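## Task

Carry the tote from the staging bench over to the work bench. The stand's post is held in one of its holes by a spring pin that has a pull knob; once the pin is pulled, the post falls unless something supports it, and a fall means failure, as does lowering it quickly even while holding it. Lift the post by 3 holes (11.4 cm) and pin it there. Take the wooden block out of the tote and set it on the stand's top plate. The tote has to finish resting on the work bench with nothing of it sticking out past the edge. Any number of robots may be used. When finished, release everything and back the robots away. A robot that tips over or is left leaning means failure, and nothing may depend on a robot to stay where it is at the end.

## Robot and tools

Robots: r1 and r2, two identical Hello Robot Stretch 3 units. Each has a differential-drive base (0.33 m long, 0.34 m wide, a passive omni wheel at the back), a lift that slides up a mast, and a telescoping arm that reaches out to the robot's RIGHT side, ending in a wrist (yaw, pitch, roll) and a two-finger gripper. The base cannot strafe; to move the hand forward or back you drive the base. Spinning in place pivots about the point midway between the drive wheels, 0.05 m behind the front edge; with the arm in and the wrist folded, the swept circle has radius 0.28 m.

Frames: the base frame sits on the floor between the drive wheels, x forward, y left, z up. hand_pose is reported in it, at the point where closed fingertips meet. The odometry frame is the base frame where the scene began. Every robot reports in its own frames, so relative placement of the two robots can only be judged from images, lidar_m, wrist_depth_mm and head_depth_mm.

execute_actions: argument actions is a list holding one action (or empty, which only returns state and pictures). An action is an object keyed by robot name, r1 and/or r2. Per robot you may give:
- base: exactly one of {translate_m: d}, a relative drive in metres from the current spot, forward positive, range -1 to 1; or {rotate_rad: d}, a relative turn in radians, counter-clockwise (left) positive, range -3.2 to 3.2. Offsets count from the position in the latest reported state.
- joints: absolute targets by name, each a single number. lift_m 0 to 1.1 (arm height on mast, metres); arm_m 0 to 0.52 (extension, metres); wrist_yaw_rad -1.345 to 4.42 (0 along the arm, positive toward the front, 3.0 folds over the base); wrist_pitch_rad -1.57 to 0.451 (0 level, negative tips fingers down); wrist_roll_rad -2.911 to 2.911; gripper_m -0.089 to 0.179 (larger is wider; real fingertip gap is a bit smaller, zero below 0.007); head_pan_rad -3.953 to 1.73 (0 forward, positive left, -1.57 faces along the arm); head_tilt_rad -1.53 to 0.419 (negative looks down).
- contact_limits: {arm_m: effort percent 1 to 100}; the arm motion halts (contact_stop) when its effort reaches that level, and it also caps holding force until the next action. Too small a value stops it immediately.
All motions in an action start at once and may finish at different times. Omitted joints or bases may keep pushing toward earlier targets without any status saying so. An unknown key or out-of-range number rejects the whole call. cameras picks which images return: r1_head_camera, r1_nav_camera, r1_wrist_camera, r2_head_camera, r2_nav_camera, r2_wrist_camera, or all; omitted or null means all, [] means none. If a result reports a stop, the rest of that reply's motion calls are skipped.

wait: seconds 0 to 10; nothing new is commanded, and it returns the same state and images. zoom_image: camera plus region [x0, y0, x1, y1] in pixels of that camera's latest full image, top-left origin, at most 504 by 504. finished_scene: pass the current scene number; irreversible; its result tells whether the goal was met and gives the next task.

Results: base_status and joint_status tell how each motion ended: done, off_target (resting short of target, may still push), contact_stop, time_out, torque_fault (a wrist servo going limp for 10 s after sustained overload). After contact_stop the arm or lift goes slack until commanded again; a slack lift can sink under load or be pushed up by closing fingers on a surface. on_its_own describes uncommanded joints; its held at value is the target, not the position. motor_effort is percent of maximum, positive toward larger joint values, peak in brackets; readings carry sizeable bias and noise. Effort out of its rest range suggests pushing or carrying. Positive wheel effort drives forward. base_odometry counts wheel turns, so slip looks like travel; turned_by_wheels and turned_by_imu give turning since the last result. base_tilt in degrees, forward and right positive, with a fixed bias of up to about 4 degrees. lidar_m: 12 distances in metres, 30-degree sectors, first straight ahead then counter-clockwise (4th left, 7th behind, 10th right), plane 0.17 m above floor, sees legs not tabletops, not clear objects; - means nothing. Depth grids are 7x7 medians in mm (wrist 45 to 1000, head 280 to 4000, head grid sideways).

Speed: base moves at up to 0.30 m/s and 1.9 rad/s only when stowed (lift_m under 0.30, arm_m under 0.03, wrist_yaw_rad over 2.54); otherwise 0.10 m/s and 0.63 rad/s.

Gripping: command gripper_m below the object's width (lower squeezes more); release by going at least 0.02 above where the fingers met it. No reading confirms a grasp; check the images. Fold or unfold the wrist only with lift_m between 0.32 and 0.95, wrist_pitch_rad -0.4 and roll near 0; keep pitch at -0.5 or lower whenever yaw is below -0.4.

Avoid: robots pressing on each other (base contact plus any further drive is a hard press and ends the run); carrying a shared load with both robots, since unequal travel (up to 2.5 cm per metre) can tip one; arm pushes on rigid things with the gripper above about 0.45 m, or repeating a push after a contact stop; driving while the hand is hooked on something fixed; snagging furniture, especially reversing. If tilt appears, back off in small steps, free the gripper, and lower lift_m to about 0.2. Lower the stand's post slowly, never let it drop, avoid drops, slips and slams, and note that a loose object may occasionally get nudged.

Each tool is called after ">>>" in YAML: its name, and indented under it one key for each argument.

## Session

>>> execute_actions:
  actions: []
  cameras: ["r1_nav_camera","r2_nav_camera"]

Scene clock: 0.00 s.
r1.base_odometry: x=+0.000 y=+0.000 heading=+0.000 (m, m, rad; r1's odometry frame)
r1.turned_by_wheels: +0.000 (rad since the last result)
r1.turned_by_imu: +0.000 (rad since the last result)
r1.base_tilt: forward=+0.1 right=-1.3 (deg)
r1.lidar_m: 0.99 1.27 2.82 1.93 1.83 1.08 3.87 1.90 3.21 1.53 1.04 0.98
r1.head_depth_mm: 903 904 902 903 901 898 900 / 944 943 946 944 942 945 945 / 994 995 992 989 986 988 989 / 1043 1046 1047 1045 1046 1044 1049 / 1105 1102 1106 1101 1100 1104 1095 / 1163 1164 1168 1168 1163 1167 1159 / 1242 1241 1238 1241 1243 1245 1238
r1.base_status: not commanded
r1.joint_positions: lift_m=+0.392 arm_m=-0.003 wrist_yaw_rad=+3.091 wrist_pitch_rad=-0.561 wrist_roll_rad=+0.008 gripper_m=+0.037 head_pan_rad=+0.009 head_tilt_rad=-0.003
r1.joint_status: not commanded
r1.motor_effort: left_wheel=-1 right_wheel=+0 lift_m=+40 arm_m=+0 wrist_yaw_rad=+0 wrist_pitch_rad=+4 wrist_roll_rad=+0 gripper_m=+1 head_pan_rad=+0 head_tilt_rad=+1 (%)
r1.hand_pose: x=-0.0109 y=+0.0614 z=+0.3744 quat_wxyz=(+0.214, +0.686, +0.178, +0.672) (m; r1's base frame)
r1.wrist_depth_mm: - - - - - - - / - - - - - - - / 958 943 951 920 936 930 927 / 788 781 772 774 770 762 759 / 661 663 661 652 672 646 650 / 573 569 584 589 579 565 558 / 507 513 - - 502 501 498
r2.base_odometry: x=+0.000 y=+0.000 heading=+0.000 (m, m, rad; r2's odometry frame)
r2.turned_by_wheels: +0.000 (rad since the last result)
r2.turned_by_imu: +0.000 (rad since the last result)
r2.base_tilt: forward=+0.9 right=+0.7 (deg)
r2.lidar_m: 0.99 1.08 1.76 2.43 1.30 1.09 1.08 1.21 1.97 2.17 1.75 3.71
r2.head_depth_mm: 1873 2754 3559 3611 3530 3507 2418 / 1847 2729 3671 3637 3631 3298 2360 / 1829 2721 3718 3683 3755 3374 2463 / 1807 2636 3856 3780 3793 1662 1175 / 1794 2642 3950 3895 3892 1678 1062 / 1781 2576 3937 - 3947 1690 1072 / 1771 2543 - - - 1721 1084
r2.base_status: not commanded
r2.joint_positions: lift_m=+0.388 arm_m=+0.000 wrist_yaw_rad=+2.864 wrist_pitch_rad=-0.541 wrist_roll_rad=+0.002 gripper_m=+0.037 head_pan_rad=-0.003 head_tilt_rad=-0.012
r2.joint_status: not commanded
r2.motor_effort: left_wheel=+0 right_wheel=+0 lift_m=+38 arm_m=+0 wrist_yaw_rad=+0 wrist_pitch_rad=+6 wrist_roll_rad=+0 gripper_m=+1 head_pan_rad=+1 head_tilt_rad=+2 (%)
r2.hand_pose: x=+0.0356 y=+0.0541 z=+0.3737 quat_wxyz=(+0.282, +0.701, +0.093, +0.648) (m; r2's base frame)
r2.wrist_depth_mm: - - - - - - - / - - - - - - - / 886 901 858 873 858 848 853 / 737 - 734 740 742 731 735 / 643 620 657 634 657 631 636 / 561 572 - 555 567 553 557 / 516 - - 507 504 506 506
pictures: r1_nav_camera (sideways: a quarter turn counterclockwise sets it upright), r2_nav_camera (sideways: a quarter turn counterclockwise sets it upright)
camera_calibration (this result's frames):
r1_nav_camera: T_world_to_cam=[[0.0291724, 0.0522929, 0.998206, -1.26404], [0.0172607, -0.998508, 0.0518043, -0.0192941], [0.999425, 0.0157185, -0.0300315, -0.0111715], [0, 0, 0, 1]] pos_world=[0.0483731, 0.0470104, 1.26243]
r2_nav_camera: T_world_to_cam=[[-0.0273928, -0.00649409, 0.999604, -1.26022], [-0.0175461, -0.999822, -0.00697633, 0.0655582], [0.999471, -0.0177302, 0.027274, -0.0871794], [0, 0, 0, 1]] pos_world=[0.0537625, 0.0558168, 1.26256]
Images, in order (width x height): r1_nav_camera 672x504, r2_nav_camera 672x504.

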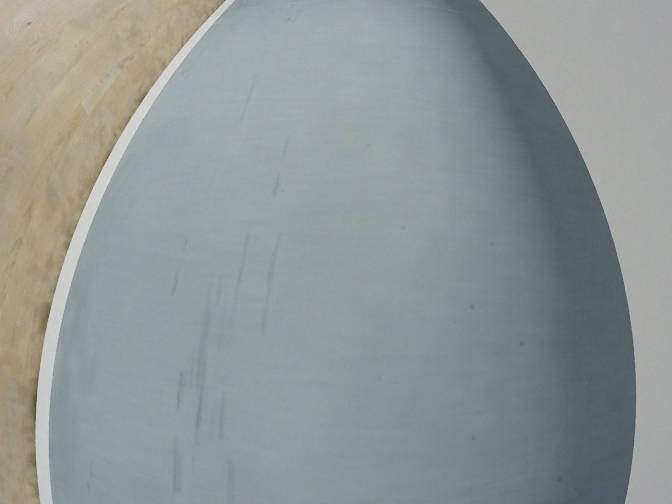

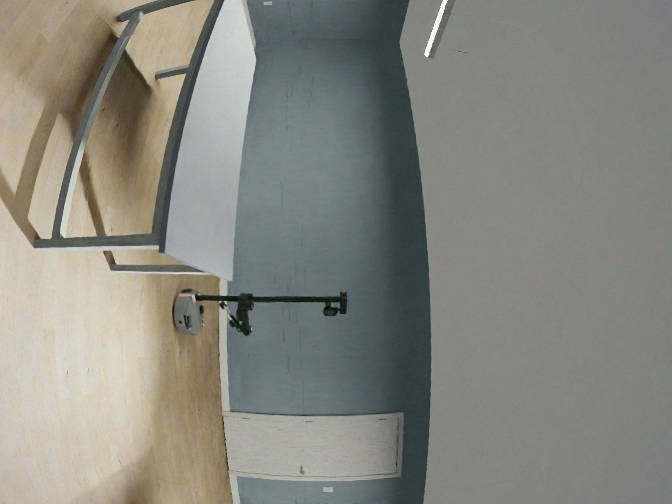

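>>> execute_actions:
  actions:
    - {"r1":{"base":{"rotate_rad":-2.36},"joints":{"head_pan_rad":-0.5,"head_tilt_rad":-0.5,"lift_m":0.28,"wrist_pitch_rad":-0.4,"wrist_yaw_rad":3.0}},"r2":{"base":{"rotate_rad":1.65},"joints":{"head_pan_rad":-0.6,"head_tilt_rad":-0.3,"lift_m":0.28,"wrist_pitch_rad":-0.4,"wrist_yaw_rad":3.0}}}
  cameras: ["r2_head_camera"]

>>> execute_actions:
  actions:
    - {"r1":{"base":{"translate_m":1}},"r2":{"base":{"translate_m":-1},"joints":{"head_pan_rad":-2.6,"head_tilt_rad":-0.5}}}
  cameras: ["r1_head_camera","r2_head_camera"]

Scene clock: 12.57 s.
r1.base_odometry: x=+0.000 y=+0.000 heading=-2.360 (m, m, rad; r1's odometry frame)
r1.turned_by_wheels: -2.360 (rad since the last result)
r1.turned_by_imu: -2.294 (rad since the last result)
r1.base_tilt: forward=+0.1 right=-1.3 (deg)
r1.lidar_m: 1.91 2.19 1.18 0.98 0.97 1.09 1.76 4.19 1.92 1.08 2.69 1.89
r1.head_depth_mm: 3665 3916 3972 2716 2044 1623 1353 / 3987 - - 2734 2044 1622 1347 / - - - 2749 2045 1617 1352 / - - 3432 2617 2048 1623 1349 / - - 2968 2753 2042 1629 1356 / - - 2049 2525 2045 1631 1357 / - - 3450 2762 2045 1631 1352
r1.base_status: done
r1.joint_positions: lift_m=+0.280 arm_m=-0.003 wrist_yaw_rad=+3.001 wrist_pitch_rad=-0.421 wrist_roll_rad=+0.008 gripper_m=+0.037 head_pan_rad=-0.493 head_tilt_rad=-0.494
r1.joint_status: all done
r1.motor_effort: left_wheel=+1(12) right_wheel=-2(8) lift_m=+34(36) arm_m=+0(0) wrist_yaw_rad=-1(2) wrist_pitch_rad=+6(6) wrist_roll_rad=+0(0) gripper_m=+0(0) head_pan_rad=-2(23) head_tilt_rad=-2(23) (%)
r1.hand_pose: x=+0.0101 y=+0.0794 z=+0.2923 quat_wxyz=(+0.197, +0.703, +0.098, +0.677) (m; r1's base frame)
r1.wrist_depth_mm: 749 - 942 - - - - / 793 - - - - - - / 845 - 997 983 979 959 940 / 766 743 749 757 737 716 728 / 623 611 627 600 614 594 584 / 518 515 - 519 516 494 494 / 451 - - - 433 426 424
r2.base_odometry: x=+0.000 y=+0.000 heading=+1.650 (m, m, rad; r2's odometry frame)
r2.turned_by_wheels: +1.650 (rad since the last result)
r2.turned_by_imu: +1.649 (rad since the last result)
r2.base_tilt: forward=+0.9 right=+0.7 (deg)
r2.lidar_m: 2.09 1.23 1.08 1.08 1.27 2.26 1.88 1.76 3.69 1.00 1.13 4.29
r2.head_depth_mm: 3746 - - - 2693 2039 1617 / 3627 - - - 2847 2092 1627 / 3612 - - - 3097 2135 1639 / 3563 - - - 3155 2159 1636 / 3516 - - - 3189 2180 1668 / 3460 - - - 3235 2189 1667 / 3408 3948 - - 3271 2233 1677
r2.base_status: done
r2.joint_positions: lift_m=+0.280 arm_m=+0.000 wrist_yaw_rad=+2.999 wrist_pitch_rad=-0.420 wrist_roll_rad=+0.002 gripper_m=+0.037 head_pan_rad=-0.593 head_tilt_rad=-0.297
r2.joint_status: all done
r2.motor_effort: left_wheel=-3(13) right_wheel=+2(8) lift_m=+28(32) arm_m=+0(1) wrist_yaw_rad=+1(0) wrist_pitch_rad=+8(9) wrist_roll_rad=+0(0) gripper_m=+0(1) head_pan_rad=-4(47) head_tilt_rad=-1(21) (%)
r2.hand_pose: x=+0.0106 y=+0.0767 z=+0.2926 quat_wxyz=(+0.197, +0.701, +0.098, +0.679) (m; r2's base frame)
r2.wrist_depth_mm: - - - - - - 944 / - - - - - - - / 876 842 869 868 858 840 865 / 693 692 694 682 675 683 690 / 580 581 - 567 591 566 583 / 498 515 - - 487 497 489 / - - - - 437 430 433
pictures: r2_head_camera (sideways: a quarter turn clockwise sets it upright)
camera_calibration (this result's frames):
r2_head_camera: T_world_to_cam=[[-0.187354, 0.179305, -0.965789, 1.28015], [0.556404, 0.829633, 0.0460901, -0.0604573], [0.809514, -0.528733, -0.255201, 0.284365], [0, 0, 0, 1]] pos_world=[0.043282, -0.0290271, 1.31171]
Images, in order (width x height): r2_head_camera 896x504.

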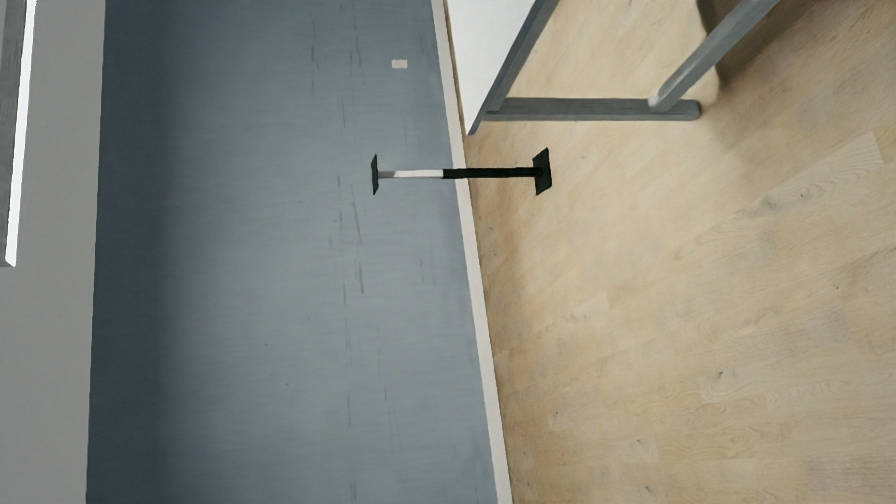

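Scene clock: 17.57 s.
r1.base_odometry: x=-0.710 y=-0.705 heading=-2.360 (m, m, rad; r1's odometry frame)
r1.turned_by_wheels: +0.000 (rad since the last result)
r1.turned_by_imu: +0.003 (rad since the last result)
r1.base_tilt: forward=+0.1 right=-1.4 (deg)
r1.lidar_m: 2.18 2.92 1.54 1.29 1.30 1.45 2.36 2.65 1.34 3.49 1.52 0.97
r1.head_depth_mm: 3360 3576 3746 1617 1845 1623 1349 / 3562 3858 1736 1325 1971 1615 1348 / 3941 - 1730 1168 1843 1522 1350 / - - 1696 1229 2041 1632 1349 / - - 1599 2394 2021 1614 1349 / 3836 - 1602 2639 2046 1626 1359 / 3500 3773 1868 2740 2040 1632 1350
r1.base_status: done
r1.joint_positions: lift_m=+0.280 arm_m=-0.003 wrist_yaw_rad=+3.001 wrist_pitch_rad=-0.420 wrist_roll_rad=+0.008 gripper_m=+0.037 head_pan_rad=-0.493 head_tilt_rad=-0.495
r1.joint_status: not commanded
r1.motor_effort: left_wheel=+1(12) right_wheel=-1(5) lift_m=+34(34) arm_m=+0(0) wrist_yaw_rad=-1(1) wrist_pitch_rad=+6(6) wrist_roll_rad=+0(0) gripper_m=+0(0) head_pan_rad=-3(2) head_tilt_rad=-2(2) (%)
r1.hand_pose: x=+0.0103 y=+0.0795 z=+0.2924 quat_wxyz=(+0.197, +0.703, +0.098, +0.677) (m; r1's base frame)
r1.wrist_depth_mm: - - - - - - - / - - - - - - - / - - 993 982 955 955 939 / 771 753 744 731 741 727 715 / 617 604 631 601 619 592 582 / 518 517 - 525 516 501 493 / 453 - - - 433 428 423
r2.base_odometry: x=+0.079 y=-0.997 heading=+1.650 (m, m, rad; r2's odometry frame)
r2.turned_by_wheels: +0.000 (rad since the last result)
r2.turned_by_imu: -0.005 (rad since the last result)
r2.base_tilt: forward=+1.0 right=+0.6 (deg)
r2.lidar_m: 2.65 1.55 1.36 1.36 1.58 2.82 1.34 0.84 1.41 2.09 1.42 1.42
r2.head_depth_mm: 3427 3700 2045 2557 2060 1670 1352 / 3704 - 2077 1396 2153 1583 1367 / - - 1756 1251 2179 1621 1376 / - - - 1265 1953 1642 1290 / 3795 - - 1284 1025 1594 1351 / 3510 3745 3928 1298 2134 1720 1394 / 3260 3425 3661 1403 2063 1704 1399
r2.base_status: done
r2.joint_positions: lift_m=+0.280 arm_m=+0.000 wrist_yaw_rad=+2.999 wrist_pitch_rad=-0.419 wrist_roll_rad=+0.002 gripper_m=+0.037 head_pan_rad=-2.593 head_tilt_rad=-0.494
r2.joint_status: all done
r2.motor_effort: left_wheel=-2(17) right_wheel=+2(5) lift_m=+29(29) arm_m=+0(0) wrist_yaw_rad=+0(1) wrist_pitch_rad=+8(8) wrist_roll_rad=+0(0) gripper_m=+1(1) head_pan_rad=-4(57) head_tilt_rad=-2(20) (%)
r2.hand_pose: x=+0.0105 y=+0.0767 z=+0.2926 quat_wxyz=(+0.196, +0.701, +0.098, +0.679) (m; r2's base frame)
r2.wrist_depth_mm: - - - - - - - / - - - - - - - / 861 842 863 842 855 877 869 / 703 685 683 679 693 685 677 / 592 582 - 568 597 568 567 / 497 513 - - 486 494 490 / - - - - 430 436 432
pictures: r1_head_camera (sideways: a quarter turn clockwise sets it upright), r2_head_camera (sideways: a quarter turn clockwise sets it upright)
camera_calibration (this result's frames):
r1_head_camera: T_world_to_cam=[[-0.444392, 0.214742, -0.869713, 1.15459], [0.445803, 0.895106, -0.006777, 0.011143], [0.77703, -0.390732, -0.493511, 0.598566], [0, 0, 0, 1]] pos_world=[0.0430201, -0.0240349, 1.29964]
r2_head_camera: T_world_to_cam=[[0.398627, 0.192136, -0.896761, 1.18647], [0.515228, -0.855836, 0.0456611, -0.0596357], [-0.758707, -0.480238, -0.440153, 0.534629], [0, 0, 0, 1]] pos_world=[-0.0366056, -0.0222524, 1.30202]
Images, in order (width x height): r1_head_camera 896x504, r2_head_camera 896x504.

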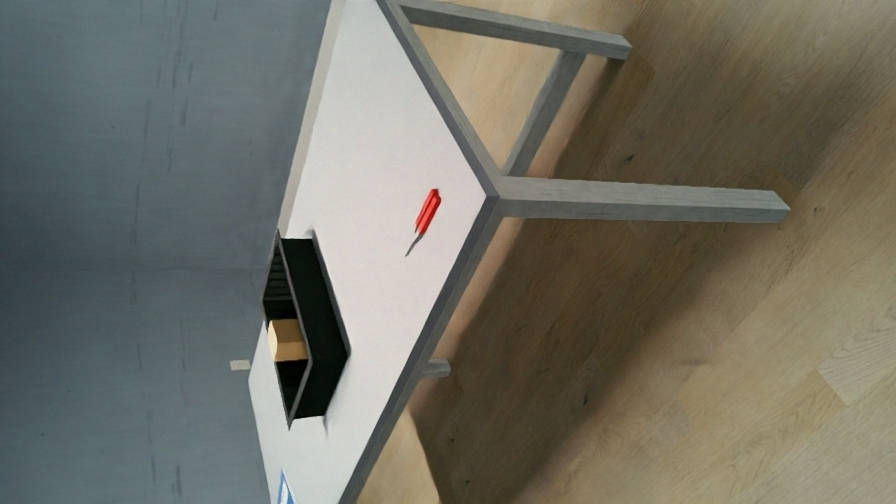

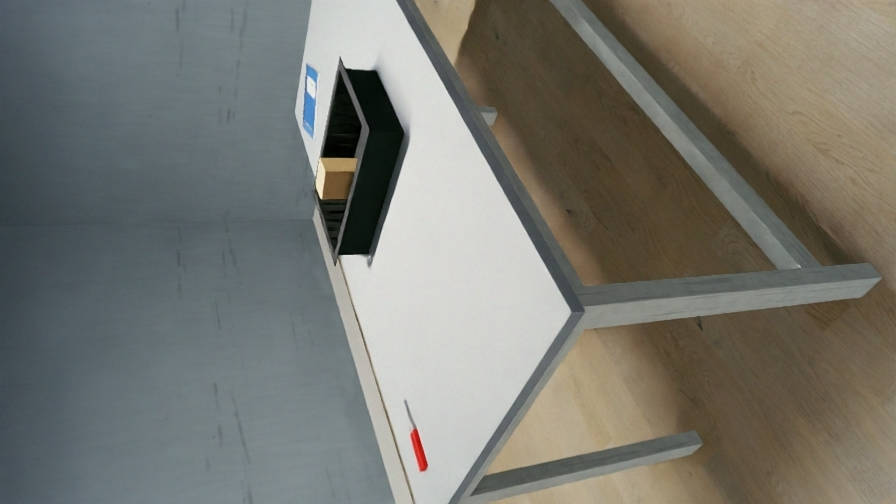

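>>> execute_actions:
  actions:
    - {"r1":{"base":{"translate_m":1},"joints":{"head_pan_rad":-1.5,"head_tilt_rad":-0.8}},"r2":{"base":{"translate_m":-1},"joints":{"head_pan_rad":-1.6,"head_tilt_rad":-0.8}}}
  cameras: []

>>> execute_actions:
  actions:
    - {"r1":{"base":{"rotate_rad":0.33},"joints":{"lift_m":0.42}},"r2":{"base":{"rotate_rad":-0.275},"joints":{"lift_m":0.42}}}
  cameras: []

>>> execute_actions:
  actions:
    - {"r1":{"base":{"translate_m":0.4},"joints":{"lift_m":0.94}},"r2":{"base":{"translate_m":-0.2},"joints":{"lift_m":0.94}}}
  cameras: []

>>> execute_actions:
  actions:
    - {"r1":{"joints":{"wrist_yaw_rad":0}},"r2":{"joints":{"wrist_yaw_rad":0}}}
  cameras: []

>>> execute_actions:
  actions:
    - {"r1":{"joints":{"lift_m":1.04,"wrist_pitch_rad":-1.45,"wrist_roll_rad":1.57,"gripper_m":0.1,"arm_m":0.36}},"r2":{"joints":{"lift_m":1.04,"wrist_pitch_rad":-1.45,"wrist_roll_rad":1.57,"gripper_m":0.1,"arm_m":0.36}}}
  cameras: ["r1_head_camera","r2_head_camera","r1_wrist_camera","r2_wrist_camera"]

Scene clock: 31.97 s.
r1.base_odometry: x=-1.419 y=-1.409 heading=-2.360 (m, m, rad; r1's odometry frame)
r1.turned_by_wheels: +0.000 (rad since the last result)
r1.turned_by_imu: +0.003 (rad since the last result)
r1.base_tilt: forward=+0.1 right=-1.4 (deg)
r1.lidar_m: 1.19 2.70 1.93 1.59 1.59 1.82 2.96 2.11 0.51 0.51 1.08 1.21
r1.head_depth_mm: 3125 2834 2206 732 822 1322 1168 / 3065 2845 931 733 811 1090 1163 / 2976 2889 901 721 1441 1317 1172 / 2897 1165 902 733 668 1323 1169 / 2839 2888 908 739 653 1328 1174 / 2766 2890 909 740 642 1330 1180 / 2761 2871 912 740 640 1327 1171
r1.base_status: done
r1.joint_positions: lift_m=+0.280 arm_m=-0.003 wrist_yaw_rad=+3.001 wrist_pitch_rad=-0.420 wrist_roll_rad=+0.008 gripper_m=+0.037 head_pan_rad=-1.493 head_tilt_rad=-0.790
r1.joint_status: all done
r1.motor_effort: left_wheel=+0(11) right_wheel=-1(6) lift_m=+34(34) arm_m=+0(0) wrist_yaw_rad=+0(1) wrist_pitch_rad=+6(6) wrist_roll_rad=+0(0) gripper_m=+0(0) head_pan_rad=-2(31) head_tilt_rad=-4(19) (%)
r1.hand_pose: x=+0.0103 y=+0.0795 z=+0.2924 quat_wxyz=(+0.196, +0.703, +0.098, +0.677) (m; r1's base frame)
r1.wrist_depth_mm: - - - - - - - / - - - - - - - / - - - 985 945 974 948 / 783 733 746 745 733 735 732 / 615 612 636 601 617 594 575 / 510 510 - 519 509 503 491 / 453 - - - 429 431 428
r2.base_odometry: x=+0.158 y=-1.994 heading=+1.650 (m, m, rad; r2's odometry frame)
r2.turned_by_wheels: +0.000 (rad since the last result)
r2.turned_by_imu: -0.006 (rad since the last result)
r2.base_tilt: forward=+0.9 right=+0.7 (deg)
r2.lidar_m: 3.21 1.87 1.64 1.63 1.91 2.55 0.81 0.47 0.41 0.41 0.48 2.25
r2.head_depth_mm: 2683 2967 976 770 636 1283 1120 / 2726 2964 986 775 640 1317 1124 / 2721 3027 992 780 644 1345 1131 / 2851 3143 998 787 648 1358 1138 / 2918 3188 1007 792 665 1361 1139 / 2977 3232 1012 796 688 1369 1169 / 2999 3312 2536 798 692 997 1188
r2.base_status: done
r2.joint_positions: lift_m=+0.280 arm_m=+0.000 wrist_yaw_rad=+2.999 wrist_pitch_rad=-0.419 wrist_roll_rad=+0.002 gripper_m=+0.037 head_pan_rad=-1.607 head_tilt_rad=-0.790
r2.joint_status: all done
r2.motor_effort: left_wheel=-2(17) right_wheel=+1(4) lift_m=+29(29) arm_m=+0(0) wrist_yaw_rad=+1(0) wrist_pitch_rad=+8(8) wrist_roll_rad=+0(0) gripper_m=+0(0) head_pan_rad=+4(57) head_tilt_rad=-4(25) (%)
r2.hand_pose: x=+0.0105 y=+0.0767 z=+0.2926 quat_wxyz=(+0.196, +0.701, +0.098, +0.679) (m; r2's base frame)
r2.wrist_depth_mm: - - - - - - - / - - - - - - - / 865 830 865 843 869 847 863 / 687 685 690 703 689 687 682 / 584 576 - 584 600 573 568 / 496 509 - - 486 495 491 / - - - - 432 433 432
pictures: none
No camera images: the call's "cameras" was empty. Leave "cameras" out to get every camera's image.

Scene clock: 34.07 s.
r1.base_odometry: x=-1.419 y=-1.409 heading=-2.030 (m, m, rad; r1's odometry frame)
r1.turned_by_wheels: +0.330 (rad since the last result)
r1.turned_by_imu: +0.320 (rad since the last result)
r1.base_tilt: forward=+0.1 right=-1.3 (deg)
r1.lidar_m: 2.70 2.28 1.67 1.59 1.65 2.30 2.11 2.33 0.51 1.08 1.12 1.19
r1.head_depth_mm: 2773 2866 894 734 649 1318 1127 / 2830 2886 904 735 649 1320 1165 / 2850 2869 899 738 648 1320 1165 / 2802 1493 904 739 667 1321 1174 / 2876 1168 909 741 667 1327 1173 / 2924 1046 871 742 671 1331 1175 / 2975 1041 836 740 1441 1338 1173
r1.base_status: done
r1.joint_positions: lift_m=+0.420 arm_m=-0.003 wrist_yaw_rad=+3.001 wrist_pitch_rad=-0.420 wrist_roll_rad=+0.008 gripper_m=+0.037 head_pan_rad=-1.493 head_tilt_rad=-0.790
r1.joint_status: all done
r1.motor_effort: left_wheel=-3(9) right_wheel=+2(9) lift_m=+47(50) arm_m=+0(0) wrist_yaw_rad=+0(0) wrist_pitch_rad=+6(6) wrist_roll_rad=+0(0) gripper_m=+1(0) head_pan_rad=-2(2) head_tilt_rad=-4(3) (%)
r1.hand_pose: x=+0.0103 y=+0.0796 z=+0.4321 quat_wxyz=(+0.196, +0.703, +0.098, +0.677) (m; r1's base frame)
r1.wrist_depth_mm: - - - - - - - / - - - - - - - / - - - - - - - / - - - - - 988 974 / 834 817 852 812 822 805 791 / 694 693 - 678 696 664 659 / 587 597 585 586 579 581 584
r2.base_odometry: x=+0.158 y=-1.994 heading=+1.375 (m, m, rad; r2's odometry frame)
r2.turned_by_wheels: -0.275 (rad since the last result)
r2.turned_by_imu: -0.276 (rad since the last result)
r2.base_tilt: forward=+0.9 right=+0.7 (deg)
r2.lidar_m: 2.25 2.32 1.69 1.63 1.69 2.32 2.54 0.58 0.43 0.41 0.43 0.58
r2.head_depth_mm: 2879 3060 875 721 638 1335 1104 / 2841 3109 897 727 641 1343 1127 / 2793 3069 951 780 643 1357 1138 / 2804 3069 994 784 649 1354 1111 / 2730 3065 1001 788 651 1336 1137 / 2699 1607 1013 793 653 1332 1145 / 2713 3016 1021 800 656 1339 1123
r2.base_status: done
r2.joint_positions: lift_m=+0.420 arm_m=+0.000 wrist_yaw_rad=+2.999 wrist_pitch_rad=-0.419 wrist_roll_rad=+0.002 gripper_m=+0.037 head_pan_rad=-1.607 head_tilt_rad=-0.791
r2.joint_status: all done
r2.motor_effort: left_wheel=+2(13) right_wheel=-2(8) lift_m=+45(47) arm_m=+0(0) wrist_yaw_rad=+0(0) wrist_pitch_rad=+8(8) wrist_roll_rad=+0(0) gripper_m=+1(0) head_pan_rad=+5(5) head_tilt_rad=-5(5) (%)
r2.hand_pose: x=+0.0105 y=+0.0768 z=+0.4322 quat_wxyz=(+0.196, +0.701, +0.098, +0.679) (m; r2's base frame)
r2.wrist_depth_mm: - - - - - - - / - - - - - - - / - - - - - - - / 941 944 935 922 900 896 937 / 769 754 - 766 786 780 757 / 669 665 - 658 653 644 662 / 586 584 577 591 582 571 576
pictures: none
No camera images: the call's "cameras" was empty. Leave "cameras" out to get every camera's image.

Scene clock: 39.63 s.
r1.base_odometry: x=-1.597 y=-1.768 heading=-2.030 (m, m, rad; r1's odometry frame)
r1.turned_by_wheels: +0.000 (rad since the last result)
r1.turned_by_imu: +0.000 (rad since the last result)
r1.base_tilt: forward=+0.2 right=-1.2 (deg)
r1.lidar_m: 2.30 2.27 1.67 1.59 1.65 2.30 2.49 0.81 1.11 1.08 1.12 0.83
r1.head_depth_mm: 2787 2828 896 733 - 1263 1168 / 2839 1004 845 716 - - - / 2817 998 786 721 - - - / 2880 1028 872 738 - 1258 1190 / 2949 1174 855 738 658 1278 1166 / 2913 1175 908 742 1436 1336 1174 / 3001 1183 916 742 1434 1332 1171
r1.base_status: done
r1.joint_positions: lift_m=+0.940 arm_m=-0.003 wrist_yaw_rad=+3.001 wrist_pitch_rad=-0.419 wrist_roll_rad=+0.008 gripper_m=+0.037 head_pan_rad=-1.493 head_tilt_rad=-0.790
r1.joint_status: all done
r1.motor_effort: left_wheel=-3(4) right_wheel=+2(7) lift_m=+47(50) arm_m=+0(0) wrist_yaw_rad=-1(1) wrist_pitch_rad=+6(5) wrist_roll_rad=+0(0) gripper_m=+0(0) head_pan_rad=-3(2) head_tilt_rad=-3(4) (%)
r1.hand_pose: x=+0.0103 y=+0.0796 z=+0.9522 quat_wxyz=(+0.196, +0.703, +0.098, +0.677) (m; r1's base frame)
r1.wrist_depth_mm: - - - - - - - / - - - - - - - / - - - - - - - / - - - - - - - / - - - - - - - / - - - - - - - / - - - - - - -
r2.base_odometry: x=+0.119 y=-2.190 heading=+1.375 (m, m, rad; r2's odometry frame)
r2.turned_by_wheels: +0.000 (rad since the last result)
r2.turned_by_imu: -0.002 (rad since the last result)
r2.base_tilt: forward=+1.0 right=+0.6 (deg)
r2.lidar_m: 2.45 2.32 1.70 1.63 1.69 2.32 2.34 0.59 0.43 0.41 0.43 0.58
r2.head_depth_mm: 2840 3123 973 819 - 1272 1121 / 2833 3082 908 724 - 1280 1132 / 2810 3077 942 722 - - - / 2809 3053 890 719 - - 1088 / 2682 3016 960 724 695 - 1139 / 2742 3061 1013 796 670 1312 1145 / 2722 3018 1020 800 656 1343 1127
r2.base_status: done
r2.joint_positions: lift_m=+0.940 arm_m=+0.000 wrist_yaw_rad=+2.999 wrist_pitch_rad=-0.419 wrist_roll_rad=+0.002 gripper_m=+0.037 head_pan_rad=-1.607 head_tilt_rad=-0.791
r2.joint_status: all done
r2.motor_effort: left_wheel=+2(6) right_wheel=-2(7) lift_m=+45(47) arm_m=+0(0) wrist_yaw_rad=+1(1) wrist_pitch_rad=+8(8) wrist_roll_rad=+0(0) gripper_m=+1(0) head_pan_rad=+5(5) head_tilt_rad=-5(5) (%)
r2.hand_pose: x=+0.0105 y=+0.0768 z=+0.9522 quat_wxyz=(+0.196, +0.701, +0.098, +0.679) (m; r2's base frame)
r2.wrist_depth_mm: - - - - - - - / - - - - - - - / - - - - - - - / - - - - - - - / - - - - - - - / - - - - - - - / - - - - - - -
pictures: none
No camera images: the call's "cameras" was empty. Leave "cameras" out to get every camera's image.

Scene clock: 42.13 s.
r1.base_odometry: x=-1.597 y=-1.768 heading=-2.030 (m, m, rad; r1's odometry frame)
r1.turned_by_wheels: +0.000 (rad since the last result)
r1.turned_by_imu: -0.001 (rad since the last result)
r1.base_tilt: forward=+0.1 right=-1.4 (deg)
r1.lidar_m: 2.31 2.26 1.67 1.59 1.65 2.30 2.50 0.80 1.12 1.08 1.12 0.83
r1.head_depth_mm: 2774 2845 894 740 - - - / 2807 1006 843 - - - 1128 / 2796 1002 786 724 - 1339 1145 / 2864 1031 874 735 666 1325 1166 / 2934 1173 854 740 667 1330 1165 / 2927 1176 911 738 1443 1333 1174 / 2947 1183 911 742 1447 1338 1184
r1.base_status: not commanded
r1.joint_positions: lift_m=+0.940 arm_m=-0.003 wrist_yaw_rad=+0.002 wrist_pitch_rad=-0.419 wrist_roll_rad=+0.008 gripper_m=+0.037 head_pan_rad=-1.493 head_tilt_rad=-0.790
r1.joint_status: all done
r1.motor_effort: left_wheel=-3(3) right_wheel=+2(2) lift_m=+47(46) arm_m=+0(0) wrist_yaw_rad=-2(2) wrist_pitch_rad=+6(6) wrist_roll_rad=+0(0) gripper_m=+0(0) head_pan_rad=-2(2) head_tilt_rad=-3(3) (%)
r1.hand_pose: x=-0.0212 y=-0.3667 z=+0.9522 quat_wxyz=(+0.689, +0.147, -0.694, -0.148) (m; r1's base frame)
r1.wrist_depth_mm: - - - - - - - / - - - - - - - / 737 758 647 548 724 718 704 / 572 568 426 436 524 549 542 / 459 454 439 442 458 443 444 / 385 381 394 377 388 372 370 / 330 329 323 326 323 322 320
r2.base_odometry: x=+0.119 y=-2.190 heading=+1.375 (m, m, rad; r2's odometry frame)
r2.turned_by_wheels: +0.000 (rad since the last result)
r2.turned_by_imu: +0.000 (rad since the last result)
r2.base_tilt: forward=+1.0 right=+0.6 (deg)
r2.lidar_m: 2.45 2.32 1.69 1.63 1.69 2.31 2.34 0.59 0.43 0.41 0.43 0.58
r2.head_depth_mm: 2845 3135 975 821 - - - / 2862 3102 911 724 - - 1128 / 2815 3055 942 824 - - - / 2737 3068 888 832 - 1326 1117 / 2678 3010 962 723 648 1333 1141 / 2728 3030 1009 795 654 1340 1141 / 2717 2989 1021 797 656 1337 1125
r2.base_status: not commanded
r2.joint_positions: lift_m=+0.940 arm_m=+0.000 wrist_yaw_rad=+0.002 wrist_pitch_rad=-0.419 wrist_roll_rad=+0.002 gripper_m=+0.037 head_pan_rad=-1.607 head_tilt_rad=-0.791
r2.joint_status: all done
r2.motor_effort: left_wheel=+2(3) right_wheel=-2(2) lift_m=+46(45) arm_m=+0(0) wrist_yaw_rad=-2(1) wrist_pitch_rad=+8(8) wrist_roll_rad=+0(0) gripper_m=-1(0) head_pan_rad=+6(5) head_tilt_rad=-4(4) (%)
r2.hand_pose: x=-0.0212 y=-0.3695 z=+0.9522 quat_wxyz=(+0.691, +0.148, -0.692, -0.147) (m; r2's base frame)
r2.wrist_depth_mm: - - - - - - - / - 855 880 684 719 848 846 / 660 649 618 589 580 645 640 / 534 521 506 405 401 500 515 / 437 437 456 420 424 434 435 / 371 372 362 370 368 366 372 / 330 328 328 321 326 327 325
pictures: none
No camera images: the call's "cameras" was empty. Leave "cameras" out to get every camera's image.

Scene clock: 46.00 s.
r1.base_odometry: x=-1.597 y=-1.768 heading=-2.030 (m, m, rad; r1's odometry frame)
r1.turned_by_wheels: +0.000 (rad since the last result)
r1.turned_by_imu: -0.001 (rad since the last result)
r1.base_tilt: forward=+0.2 right=-1.3 (deg)
r1.lidar_m: 2.30 2.26 1.67 1.59 1.65 2.30 2.50 0.80 1.12 1.08 1.12 0.83
r1.head_depth_mm: 2883 1062 893 733 647 1319 1168 / - 943 841 717 646 1314 1162 / 2771 979 769 720 665 1329 1162 / 2866 1029 872 735 664 1338 1175 / 2910 1173 852 739 666 1330 1170 / 2938 1170 905 740 1431 1330 1171 / 2971 1181 912 742 1449 1335 1171
r1.base_status: not commanded
r1.joint_positions: lift_m=+1.040 arm_m=+0.360 wrist_yaw_rad=+0.000 wrist_pitch_rad=-1.444 wrist_roll_rad=+1.566 gripper_m=+0.100 head_pan_rad=-1.493 head_tilt_rad=-0.790
r1.joint_status: all done
r1.motor_effort: left_wheel=-3(3) right_wheel=+3(2) lift_m=+46(47) arm_m=+3(5) wrist_yaw_rad=+0(1) wrist_pitch_rad=-2(5) wrist_roll_rad=+2(5) gripper_m=+0(89) head_pan_rad=-2(3) head_tilt_rad=-4(4) (%)
r1.hand_pose: x=-0.0215 y=-0.5129 z=+0.9213 quat_wxyz=(+0.002, +0.001, -0.750, -0.661) (m; r1's base frame)
r1.wrist_depth_mm: 313 308 299 292 285 985 980 / 234 226 244 300 294 - 968 / 331 319 312 308 302 - - / 342 331 323 319 311 - - / 237 304 318 329 319 - - / 226 355 253 336 332 - - / 340 328 313 353 341 - -
r2.base_odometry: x=+0.119 y=-2.190 heading=+1.375 (m, m, rad; r2's odometry frame)
r2.turned_by_wheels: +0.000 (rad since the last result)
r2.turned_by_imu: -0.001 (rad since the last result)
r2.base_tilt: forward=+0.9 right=+0.7 (deg)
r2.lidar_m: 2.44 2.32 1.69 1.63 1.69 2.32 2.34 0.59 0.43 0.41 0.42 0.58
r2.head_depth_mm: - 3109 974 769 638 1340 1118 / 2932 3104 911 730 640 1347 1128 / - 2999 943 722 643 1348 1136 / - - 922 721 645 1352 1116 / 2613 3022 959 725 651 1334 1132 / 2737 3040 1012 795 652 1339 1140 / 2717 3044 1019 798 656 1349 1129
r2.base_status: not commanded
r2.joint_positions: lift_m=+1.040 arm_m=+0.360 wrist_yaw_rad=+0.000 wrist_pitch_rad=-1.445 wrist_roll_rad=+1.568 gripper_m=+0.100 head_pan_rad=-1.607 head_tilt_rad=-0.791
r2.joint_status: all done
r2.motor_effort: left_wheel=+2(3) right_wheel=-2(2) lift_m=+44(47) arm_m=+4(3) wrist_yaw_rad=+0(1) wrist_pitch_rad=-3(7) wrist_roll_rad=+1(2) gripper_m=+1(80) head_pan_rad=+5(6) head_tilt_rad=-5(4) (%)
r2.hand_pose: x=-0.0215 y=-0.5126 z=+0.9212 quat_wxyz=(+0.001, +0.001, -0.750, -0.661) (m; r2's base frame)
r2.wrist_depth_mm: 329 316 309 295 288 282 914 / 338 328 317 305 300 290 - / 288 339 331 314 305 299 - / 370 354 339 330 319 - - / 374 362 345 339 334 - - / 293 290 273 350 342 - - / 420 395 386 369 358 - -
pictures: r1_head_camera (sideways: a quarter turn clockwise sets it upright), r1_wrist_camera, r2_head_camera (sideways: a quarter turn clockwise sets it upright), r2_wrist_camera
camera_calibration (this result's frames):
r1_head_camera: T_world_to_cam=[[-0.0773025, 0.721361, -0.688232, 0.915782], [0.994045, 0.108938, 0.00252975, -0.00431848], [0.0767991, -0.683938, -0.725487, 0.904609], [0, 0, 0, 1]] pos_world=[0.0056119, -0.0414429, 1.28656]
r1_wrist_camera: T_world_to_cam=[[0.04384, 0.995207, -0.0874146, 0.590577], [0.980879, -0.0262707, 0.192839, -0.13781], [0.189618, -0.0941972, -0.977329, 1.01992], [0, 0, 0, 1]] pos_world=[-0.0841118, -0.495293, 1.075]
r2_head_camera: T_world_to_cam=[[0.0685229, 0.680995, -0.729075, 0.969857], [0.997575, -0.0557229, 0.04171, -0.0574173], [-0.0122219, -0.730165, -0.683162, 0.846227], [0, 0, 0, 1]] pos_world=[0.00116301, -0.0457821, 1.2876]
r2_wrist_camera: T_world_to_cam=[[-0.00911118, 0.990826, -0.134833, 0.631421], [0.978626, 0.0365385, 0.202376, -0.11524], [0.205446, -0.130107, -0.969982, 1.00164], [0, 0, 0, 1]] pos_world=[-0.0872527, -0.491098, 1.08003]
Images, in order (width x height): r1_head_camera 896x504, r1_wrist_camera 644x364, r2_head_camera 896x504, r2_wrist_camera 644x364.

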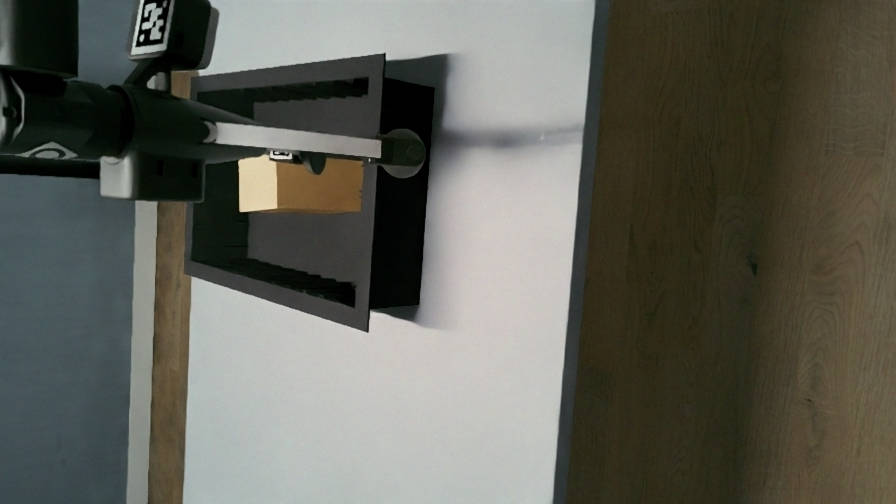

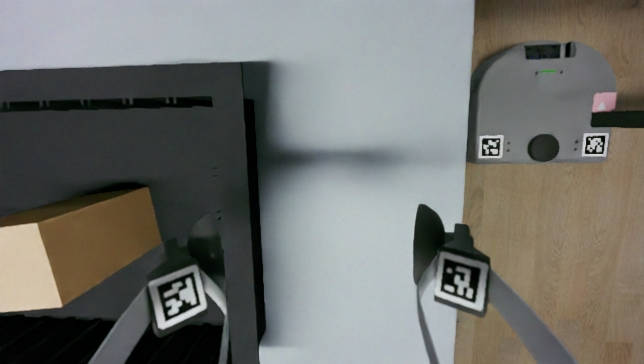

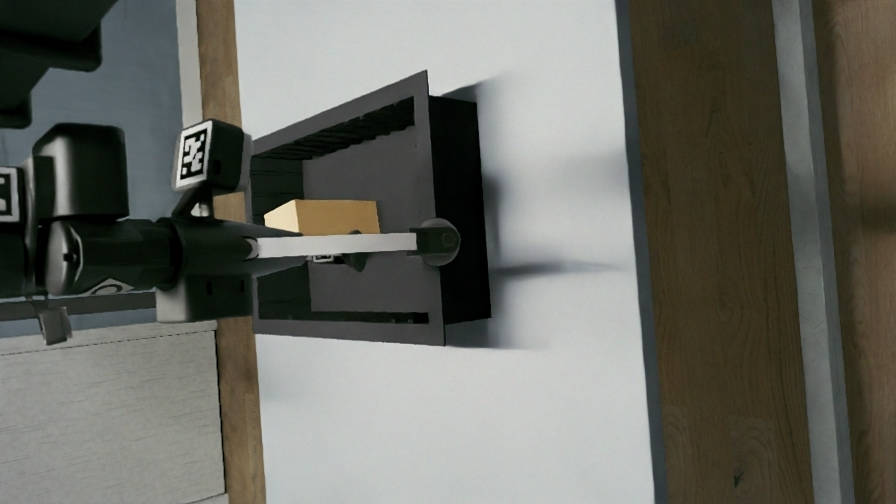

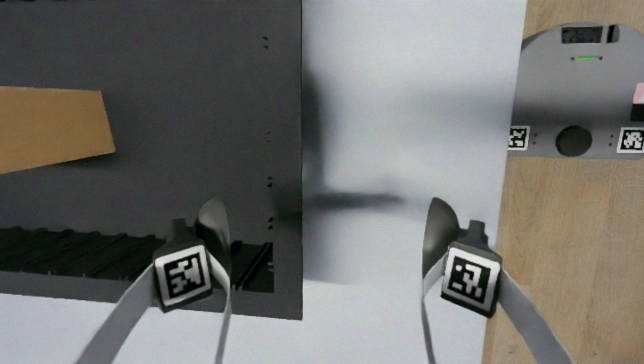

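>>> execute_actions:
  actions:
    - {"r1":{"base":{"translate_m":0.03},"joints":{"arm_m":0.432,"gripper_m":0.08}},"r2":{"base":{"translate_m":-0.035},"joints":{"arm_m":0.402}}}
  cameras: []

>>> execute_actions:
  actions:
    - {"r1":{"joints":{"lift_m":0.935}},"r2":{"joints":{"lift_m":0.93}}}
  cameras: ["r1_wrist_camera","r2_wrist_camera"]

>>> execute_actions:
  actions:
    - {"r1":{"joints":{"gripper_m":-0.025}},"r2":{"joints":{"gripper_m":-0.028}}}
  cameras: []

>>> execute_actions:
  actions:
    - {"r1":{"joints":{"lift_m":1.015}},"r2":{"joints":{"lift_m":1.01}}}
  cameras: ["r1_head_camera","r2_head_camera"]

Scene clock: 54.80 s.
r1.base_odometry: x=-1.610 y=-1.795 heading=-2.030 (m, m, rad; r1's odometry frame)
r1.turned_by_wheels: +0.000 (rad since the last result)
r1.turned_by_imu: -0.001 (rad since the last result)
r1.base_tilt: forward=+0.1 right=-1.3 (deg)
r1.lidar_m: 2.27 2.27 1.67 1.60 1.66 2.31 2.53 0.83 1.12 1.08 1.12 0.80
r1.head_depth_mm: 2814 1105 826 721 646 1312 1168 / - 986 892 715 650 1319 1161 / 2812 997 812 722 662 1327 1162 / 2885 1124 843 734 668 1328 1168 / 2926 1167 903 738 667 1327 1173 / 2946 1173 909 742 1439 1327 1169 / 2964 1181 909 741 1441 1344 1177
r1.base_status: done
r1.joint_positions: lift_m=+1.040 arm_m=+0.432 wrist_yaw_rad=+0.000 wrist_pitch_rad=-1.444 wrist_roll_rad=+1.566 gripper_m=+0.080 head_pan_rad=-1.493 head_tilt_rad=-0.790
r1.joint_status: all done
r1.motor_effort: left_wheel=-2(4) right_wheel=+2(8) lift_m=+46(47) arm_m=+3(2) wrist_yaw_rad=+0(0) wrist_pitch_rad=-2(2) wrist_roll_rad=+2(2) gripper_m=+0(79) head_pan_rad=-2(3) head_tilt_rad=-3(3) (%)
r1.hand_pose: x=-0.0215 y=-0.5848 z=+0.9213 quat_wxyz=(+0.002, +0.001, -0.750, -0.661) (m; r1's base frame)
r1.wrist_depth_mm: 225 219 214 209 285 277 960 / 319 312 303 254 292 285 - / 331 326 312 305 300 295 - / 336 231 321 314 311 304 - / 213 212 329 324 320 314 - / 360 353 343 333 335 322 - / 291 284 287 262 338 338 -
r2.base_odometry: x=+0.112 y=-2.224 heading=+1.375 (m, m, rad; r2's odometry frame)
r2.turned_by_wheels: +0.000 (rad since the last result)
r2.turned_by_imu: -0.001 (rad since the last result)
r2.base_tilt: forward=+0.9 right=+0.7 (deg)
r2.lidar_m: 2.48 2.32 1.69 1.63 1.69 2.32 2.31 0.59 0.43 0.41 0.43 0.58
r2.head_depth_mm: 2957 3103 973 772 639 1338 1118 / 2887 3105 982 731 641 1337 1131 / - 3002 928 722 645 1344 1130 / - - 868 718 647 1355 1116 / 2654 3056 961 727 649 1340 1138 / 2725 3034 1012 770 653 1331 1143 / 2737 3002 1017 795 657 1342 1123
r2.base_status: done
r2.joint_positions: lift_m=+1.040 arm_m=+0.402 wrist_yaw_rad=+0.000 wrist_pitch_rad=-1.445 wrist_roll_rad=+1.568 gripper_m=+0.100 head_pan_rad=-1.607 head_tilt_rad=-0.791
r2.joint_status: all done
r2.motor_effort: left_wheel=+2(5) right_wheel=-2(8) lift_m=+44(45) arm_m=+3(4) wrist_yaw_rad=+0(0) wrist_pitch_rad=-3(3) wrist_roll_rad=+1(1) gripper_m=+1(0) head_pan_rad=+6(5) head_tilt_rad=-4(4) (%)
r2.hand_pose: x=-0.0215 y=-0.5545 z=+0.9212 quat_wxyz=(+0.001, +0.001, -0.750, -0.662) (m; r2's base frame)
r2.wrist_depth_mm: 274 263 269 217 291 280 592 / 339 331 319 304 296 289 - / 347 338 328 317 309 294 - / 244 330 341 327 317 306 - / 382 366 349 339 328 316 - / 333 347 327 321 340 328 - / 417 291 282 271 352 345 -
pictures: none
No camera images: the call's "cameras" was empty. Leave "cameras" out to get every camera's image.

Scene clock: 56.63 s.
r1.base_odometry: x=-1.610 y=-1.795 heading=-2.030 (m, m, rad; r1's odometry frame)
r1.turned_by_wheels: +0.000 (rad since the last result)
r1.turned_by_imu: +0.000 (rad since the last result)
r1.base_tilt: forward=+0.1 right=-1.3 (deg)
r1.lidar_m: 2.27 2.27 1.67 1.60 1.65 2.30 2.53 0.83 1.12 1.08 1.12 0.80
r1.head_depth_mm: - 1103 817 719 646 1322 1167 / - - 866 716 648 1319 1169 / 1511 1603 842 713 664 1322 1164 / 2887 1126 846 732 666 1327 1169 / 2930 1171 908 738 669 1325 1172 / 2942 1173 909 742 1436 1325 1180 / 2953 1174 906 744 1438 1326 1177
r1.base_status: not commanded
r1.joint_positions: lift_m=+0.935 arm_m=+0.432 wrist_yaw_rad=+0.000 wrist_pitch_rad=-1.444 wrist_roll_rad=+1.566 gripper_m=+0.080 head_pan_rad=-1.493 head_tilt_rad=-0.790
r1.joint_status: all done
r1.motor_effort: left_wheel=-2(3) right_wheel=+2(2) lift_m=+34(41) arm_m=+3(3) wrist_yaw_rad=+0(0) wrist_pitch_rad=-2(1) wrist_roll_rad=+2(2) gripper_m=+1(0) head_pan_rad=-2(3) head_tilt_rad=-3(4) (%)
r1.hand_pose: x=-0.0215 y=-0.5848 z=+0.8166 quat_wxyz=(+0.002, +0.001, -0.750, -0.661) (m; r1's base frame)
r1.wrist_depth_mm: 162 153 167 109 188 183 179 / 209 205 200 112 194 188 185 / 217 212 206 115 198 193 189 / 220 215 212 119 204 199 194 / 150 199 219 122 210 206 201 / 147 201 225 127 219 210 206 / 199 243 234 131 225 219 214
r2.base_odometry: x=+0.112 y=-2.224 heading=+1.375 (m, m, rad; r2's odometry frame)
r2.turned_by_wheels: +0.000 (rad since the last result)
r2.turned_by_imu: +0.000 (rad since the last result)
r2.base_tilt: forward=+1.0 right=+0.7 (deg)
r2.lidar_m: 2.48 2.32 1.70 1.63 1.69 2.31 2.31 0.59 0.43 0.41 0.43 0.58
r2.head_depth_mm: 2868 3116 - 751 638 1338 1122 / 2825 - 945 733 639 1345 1129 / 2778 - 919 720 643 1358 1131 / 2670 - - 717 646 1350 1113 / 800 2946 946 725 650 1330 1137 / 2733 3043 1011 773 656 1340 1142 / 2711 3059 1022 801 656 1345 1129
r2.base_status: not commanded
r2.joint_positions: lift_m=+0.930 arm_m=+0.402 wrist_yaw_rad=+0.000 wrist_pitch_rad=-1.445 wrist_roll_rad=+1.568 gripper_m=+0.100 head_pan_rad=-1.607 head_tilt_rad=-0.791
r2.joint_status: all done
r2.motor_effort: left_wheel=+2(2) right_wheel=-2(2) lift_m=+29(40) arm_m=+3(3) wrist_yaw_rad=+0(0) wrist_pitch_rad=-3(3) wrist_roll_rad=+1(1) gripper_m=+1(0) head_pan_rad=+4(5) head_tilt_rad=-4(5) (%)
r2.hand_pose: x=-0.0215 y=-0.5545 z=+0.8117 quat_wxyz=(+0.001, +0.001, -0.750, -0.662) (m; r2's base frame)
r2.wrist_depth_mm: 214 206 199 112 190 184 178 / 221 215 206 116 194 188 183 / 231 221 215 120 202 195 188 / 236 230 221 125 207 202 194 / 245 242 228 130 217 207 201 / 259 251 238 134 224 212 207 / 265 254 246 140 233 223 215
pictures: r1_wrist_camera, r2_wrist_camera
camera_calibration (this result's frames):
r1_wrist_camera: T_world_to_cam=[[0.0438411, 0.995239, -0.0870504, 0.652715], [0.980879, -0.0263424, 0.192829, -0.119559], [0.189618, -0.0938397, -0.977363, 0.911142], [0, 0, 0, 1]] pos_world=[-0.0841118, -0.567255, 0.97039]
r2_wrist_camera: T_world_to_cam=[[-0.00911069, 0.990863, -0.134564, 0.658016], [0.978626, 0.036483, 0.202386, -0.0915929], [0.205446, -0.129844, -0.970017, 0.890176], [0, 0, 0, 1]] pos_world=[-0.0872527, -0.533078, 0.970568]
Images, in order (width x height): r1_wrist_camera 644x364, r2_wrist_camera 644x364.

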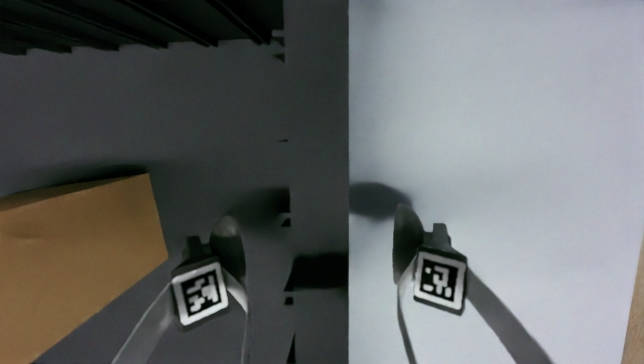

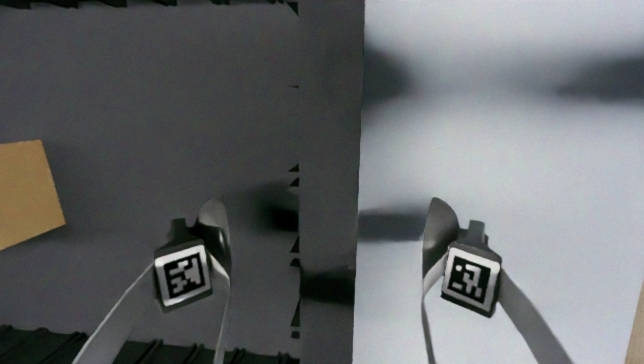

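Scene clock: 58.40 s.
r1.base_odometry: x=-1.610 y=-1.795 heading=-2.030 (m, m, rad; r1's odometry frame)
r1.turned_by_wheels: +0.000 (rad since the last result)
r1.turned_by_imu: +0.000 (rad since the last result)
r1.base_tilt: forward=+0.1 right=-1.3 (deg)
r1.lidar_m: 2.27 2.26 1.66 1.60 1.65 2.30 2.53 0.83 1.12 1.08 1.12 0.80
r1.head_depth_mm: - 1107 812 719 648 1324 1168 / - - 864 711 647 1317 1172 / 1470 1617 843 720 664 1328 1168 / 2884 1123 844 732 668 1313 1174 / 2880 1172 908 741 666 1313 1168 / 2972 1184 910 743 1439 1333 1177 / 2978 1173 908 742 1449 1342 1171
r1.base_status: not commanded
r1.joint_positions: lift_m=+0.935 arm_m=+0.432 wrist_yaw_rad=-0.001 wrist_pitch_rad=-1.442 wrist_roll_rad=+1.570 gripper_m=-0.024 head_pan_rad=-1.493 head_tilt_rad=-0.790
r1.joint_status: all done
r1.motor_effort: left_wheel=-2(2) right_wheel=+2(2) lift_m=+34(34) arm_m=+2(3) wrist_yaw_rad=+1(0) wrist_pitch_rad=-2(3) wrist_roll_rad=+0(2) gripper_m=-27(100) head_pan_rad=-3(2) head_tilt_rad=-4(3) (%)
r1.hand_pose: x=-0.0215 y=-0.5855 z=+0.8166 quat_wxyz=(+0.000, +0.000, -0.751, -0.660) (m; r1's base frame)
r1.wrist_depth_mm: 160 152 164 108 187 182 178 / 210 206 200 112 192 188 183 / 217 212 206 115 197 193 188 / 220 215 212 119 204 199 194 / 150 198 219 121 209 205 200 / 147 227 228 126 215 211 206 / 199 243 235 131 225 218 214
r2.base_odometry: x=+0.112 y=-2.224 heading=+1.375 (m, m, rad; r2's odometry frame)
r2.turned_by_wheels: +0.000 (rad since the last result)
r2.turned_by_imu: +0.000 (rad since the last result)
r2.base_tilt: forward=+0.9 right=+0.7 (deg)
r2.lidar_m: 2.47 2.32 1.69 1.63 1.70 2.31 2.31 0.59 0.43 0.41 0.43 0.58
r2.head_depth_mm: 2866 3123 - 749 638 1337 1121 / 2823 - 943 732 641 1346 1127 / 2770 - 915 722 644 1355 1127 / 2654 - - 720 645 1351 1116 / 800 2965 944 723 650 1330 1140 / 2720 3021 1013 771 654 1336 1145 / 2714 2996 1019 796 657 1339 1123
r2.base_status: not commanded
r2.joint_positions: lift_m=+0.930 arm_m=+0.402 wrist_yaw_rad=+0.000 wrist_pitch_rad=-1.445 wrist_roll_rad=+1.568 gripper_m=-0.027 head_pan_rad=-1.607 head_tilt_rad=-0.791
r2.joint_status: all done
r2.motor_effort: left_wheel=+2(2) right_wheel=-2(2) lift_m=+31(32) arm_m=+3(3) wrist_yaw_rad=+0(0) wrist_pitch_rad=-2(4) wrist_roll_rad=+1(1) gripper_m=-22(96) head_pan_rad=+6(4) head_tilt_rad=-4(4) (%)
r2.hand_pose: x=-0.0215 y=-0.5545 z=+0.8116 quat_wxyz=(+0.001, +0.001, -0.750, -0.662) (m; r2's base frame)
r2.wrist_depth_mm: 211 207 200 112 189 183 177 / 221 215 205 116 194 188 183 / 228 222 215 120 200 194 188 / 234 229 222 125 208 201 196 / 246 239 230 128 214 207 200 / 258 250 240 134 220 215 209 / 262 253 244 140 232 221 215
pictures: none
No camera images: the call's "cameras" was empty. Leave "cameras" out to get every camera's image.

Scene clock: 59.97 s.
r1.base_odometry: x=-1.610 y=-1.795 heading=-2.030 (m, m, rad; r1's odometry frame)
r1.turned_by_wheels: +0.000 (rad since the last result)
r1.turned_by_imu: +0.000 (rad since the last result)
r1.base_tilt: forward=+0.1 right=-1.4 (deg)
r1.lidar_m: 2.27 2.26 1.67 1.60 1.66 2.31 2.53 0.83 1.12 1.08 1.12 0.80
r1.head_depth_mm: 2900 857 677 730 648 1313 1166 / - 904 674 737 648 1316 1168 / 2768 888 691 734 664 1325 1172 / 2881 904 693 734 666 1313 1163 / 2849 1168 877 740 667 1327 1176 / 2965 1174 912 738 1432 1327 1176 / 2975 1172 913 744 1443 1334 1181
r1.base_status: not commanded
r1.joint_positions: lift_m=+1.015 arm_m=+0.432 wrist_yaw_rad=-0.001 wrist_pitch_rad=-1.442 wrist_roll_rad=+1.571 gripper_m=-0.015 head_pan_rad=-1.493 head_tilt_rad=-0.790
r1.joint_status: all done
r1.on_its_own: gripper_m is held at -0.015, not at your -0.025, by its stall guard, which is still easing
r1.motor_effort: left_wheel=-2(3) right_wheel=+2(2) lift_m=+51(52) arm_m=+2(2) wrist_yaw_rad=+1(1) wrist_pitch_rad=-3(2) wrist_roll_rad=-1(1) gripper_m=-2(27) head_pan_rad=-2(3) head_tilt_rad=-4(3) (%)
r1.hand_pose: x=-0.0216 y=-0.5854 z=+0.8961 quat_wxyz=(+0.000, -0.001, -0.751, -0.661) (m; r1's base frame)
r1.wrist_depth_mm: 156 152 161 111 262 254 924 / 212 207 202 114 268 262 257 / 218 213 208 117 277 269 - / 222 218 214 120 286 277 - / 150 198 220 123 291 286 - / 147 227 226 126 297 294 - / 199 241 233 131 315 304 -
r2.base_odometry: x=+0.112 y=-2.224 heading=+1.375 (m, m, rad; r2's odometry frame)
r2.turned_by_wheels: +0.000 (rad since the last result)
r2.turned_by_imu: +0.000 (rad since the last result)
r2.base_tilt: forward=+0.9 right=+0.7 (deg)
r2.lidar_m: 2.48 2.32 1.69 1.63 1.69 2.33 2.31 0.59 0.43 0.41 0.43 0.58
r2.head_depth_mm: - 2986 974 772 639 1340 1118 / - 3098 907 773 641 1338 1124 / - 3076 802 736 644 1350 1134 / - - 806 729 647 1356 1118 / 1461 1576 818 722 649 1335 1139 / 2726 3029 939 795 653 1337 1142 / 2718 2983 1016 801 657 1335 1126
r2.base_status: not commanded
r2.joint_positions: lift_m=+1.010 arm_m=+0.402 wrist_yaw_rad=+0.000 wrist_pitch_rad=-1.445 wrist_roll_rad=+1.568 gripper_m=-0.021 head_pan_rad=-1.607 head_tilt_rad=-0.791
r2.joint_status: all done
r2.on_its_own: gripper_m is held at -0.022, not at your -0.028, by its stall guard, which is not easing now
r2.motor_effort: left_wheel=+2(2) right_wheel=-2(2) lift_m=+49(50) arm_m=+3(3) wrist_yaw_rad=+0(0) wrist_pitch_rad=-3(2) wrist_roll_rad=+1(1) gripper_m=-20(23) head_pan_rad=+5(5) head_tilt_rad=-4(5) (%)
r2.hand_pose: x=-0.0215 y=-0.5545 z=+0.8911 quat_wxyz=(+0.001, +0.001, -0.750, -0.662) (m; r2's base frame)
r2.wrist_depth_mm: 212 204 198 110 262 250 247 / 220 212 205 115 270 260 255 / 227 220 213 120 278 269 260 / 234 229 221 124 286 277 963 / 248 240 230 127 294 287 - / 261 250 241 134 303 298 - / 262 258 245 141 320 305 -
pictures: r1_head_camera (sideways: a quarter turn clockwise sets it upright), r2_head_camera (sideways: a quarter turn clockwise sets it upright)
camera_calibration (this result's frames):
r1_head_camera: T_world_to_cam=[[-0.0773019, 0.721361, -0.688232, 0.915782], [0.994045, 0.108937, 0.00252975, -0.00431848], [0.0767985, -0.683938, -0.725487, 0.904609], [0, 0, 0, 1]] pos_world=[0.00561186, -0.0414429, 1.28656]
r2_head_camera: T_world_to_cam=[[0.0685229, 0.680995, -0.729075, 0.969858], [0.997575, -0.0557229, 0.04171, -0.0574173], [-0.0122219, -0.730165, -0.683162, 0.846227], [0, 0, 0, 1]] pos_world=[0.00116301, -0.0457821, 1.2876]
Images, in order (width x height): r1_head_camera 896x504, r2_head_camera 896x504.

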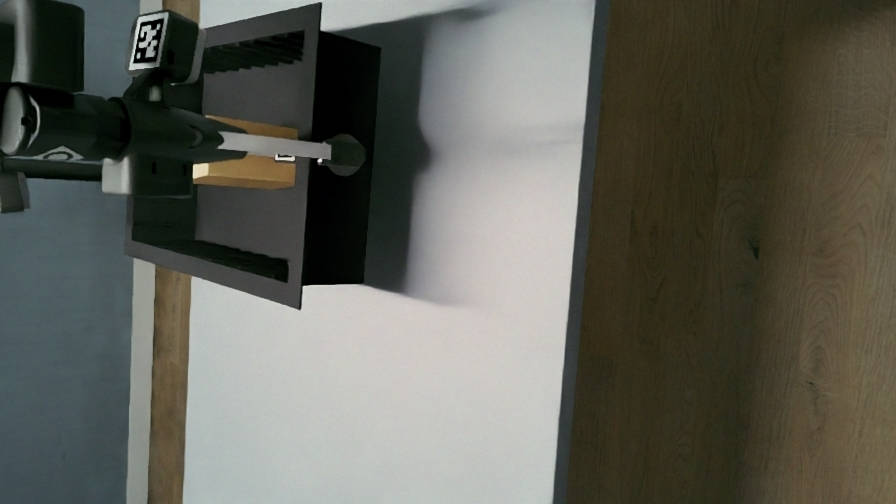

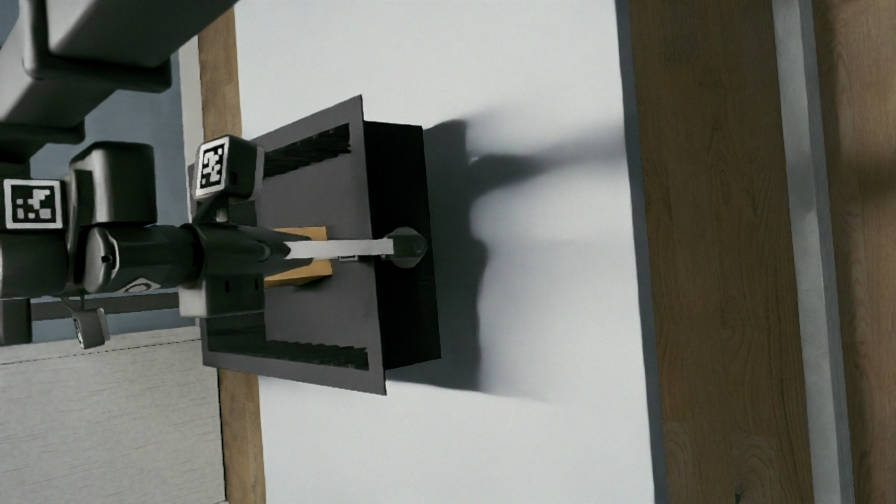

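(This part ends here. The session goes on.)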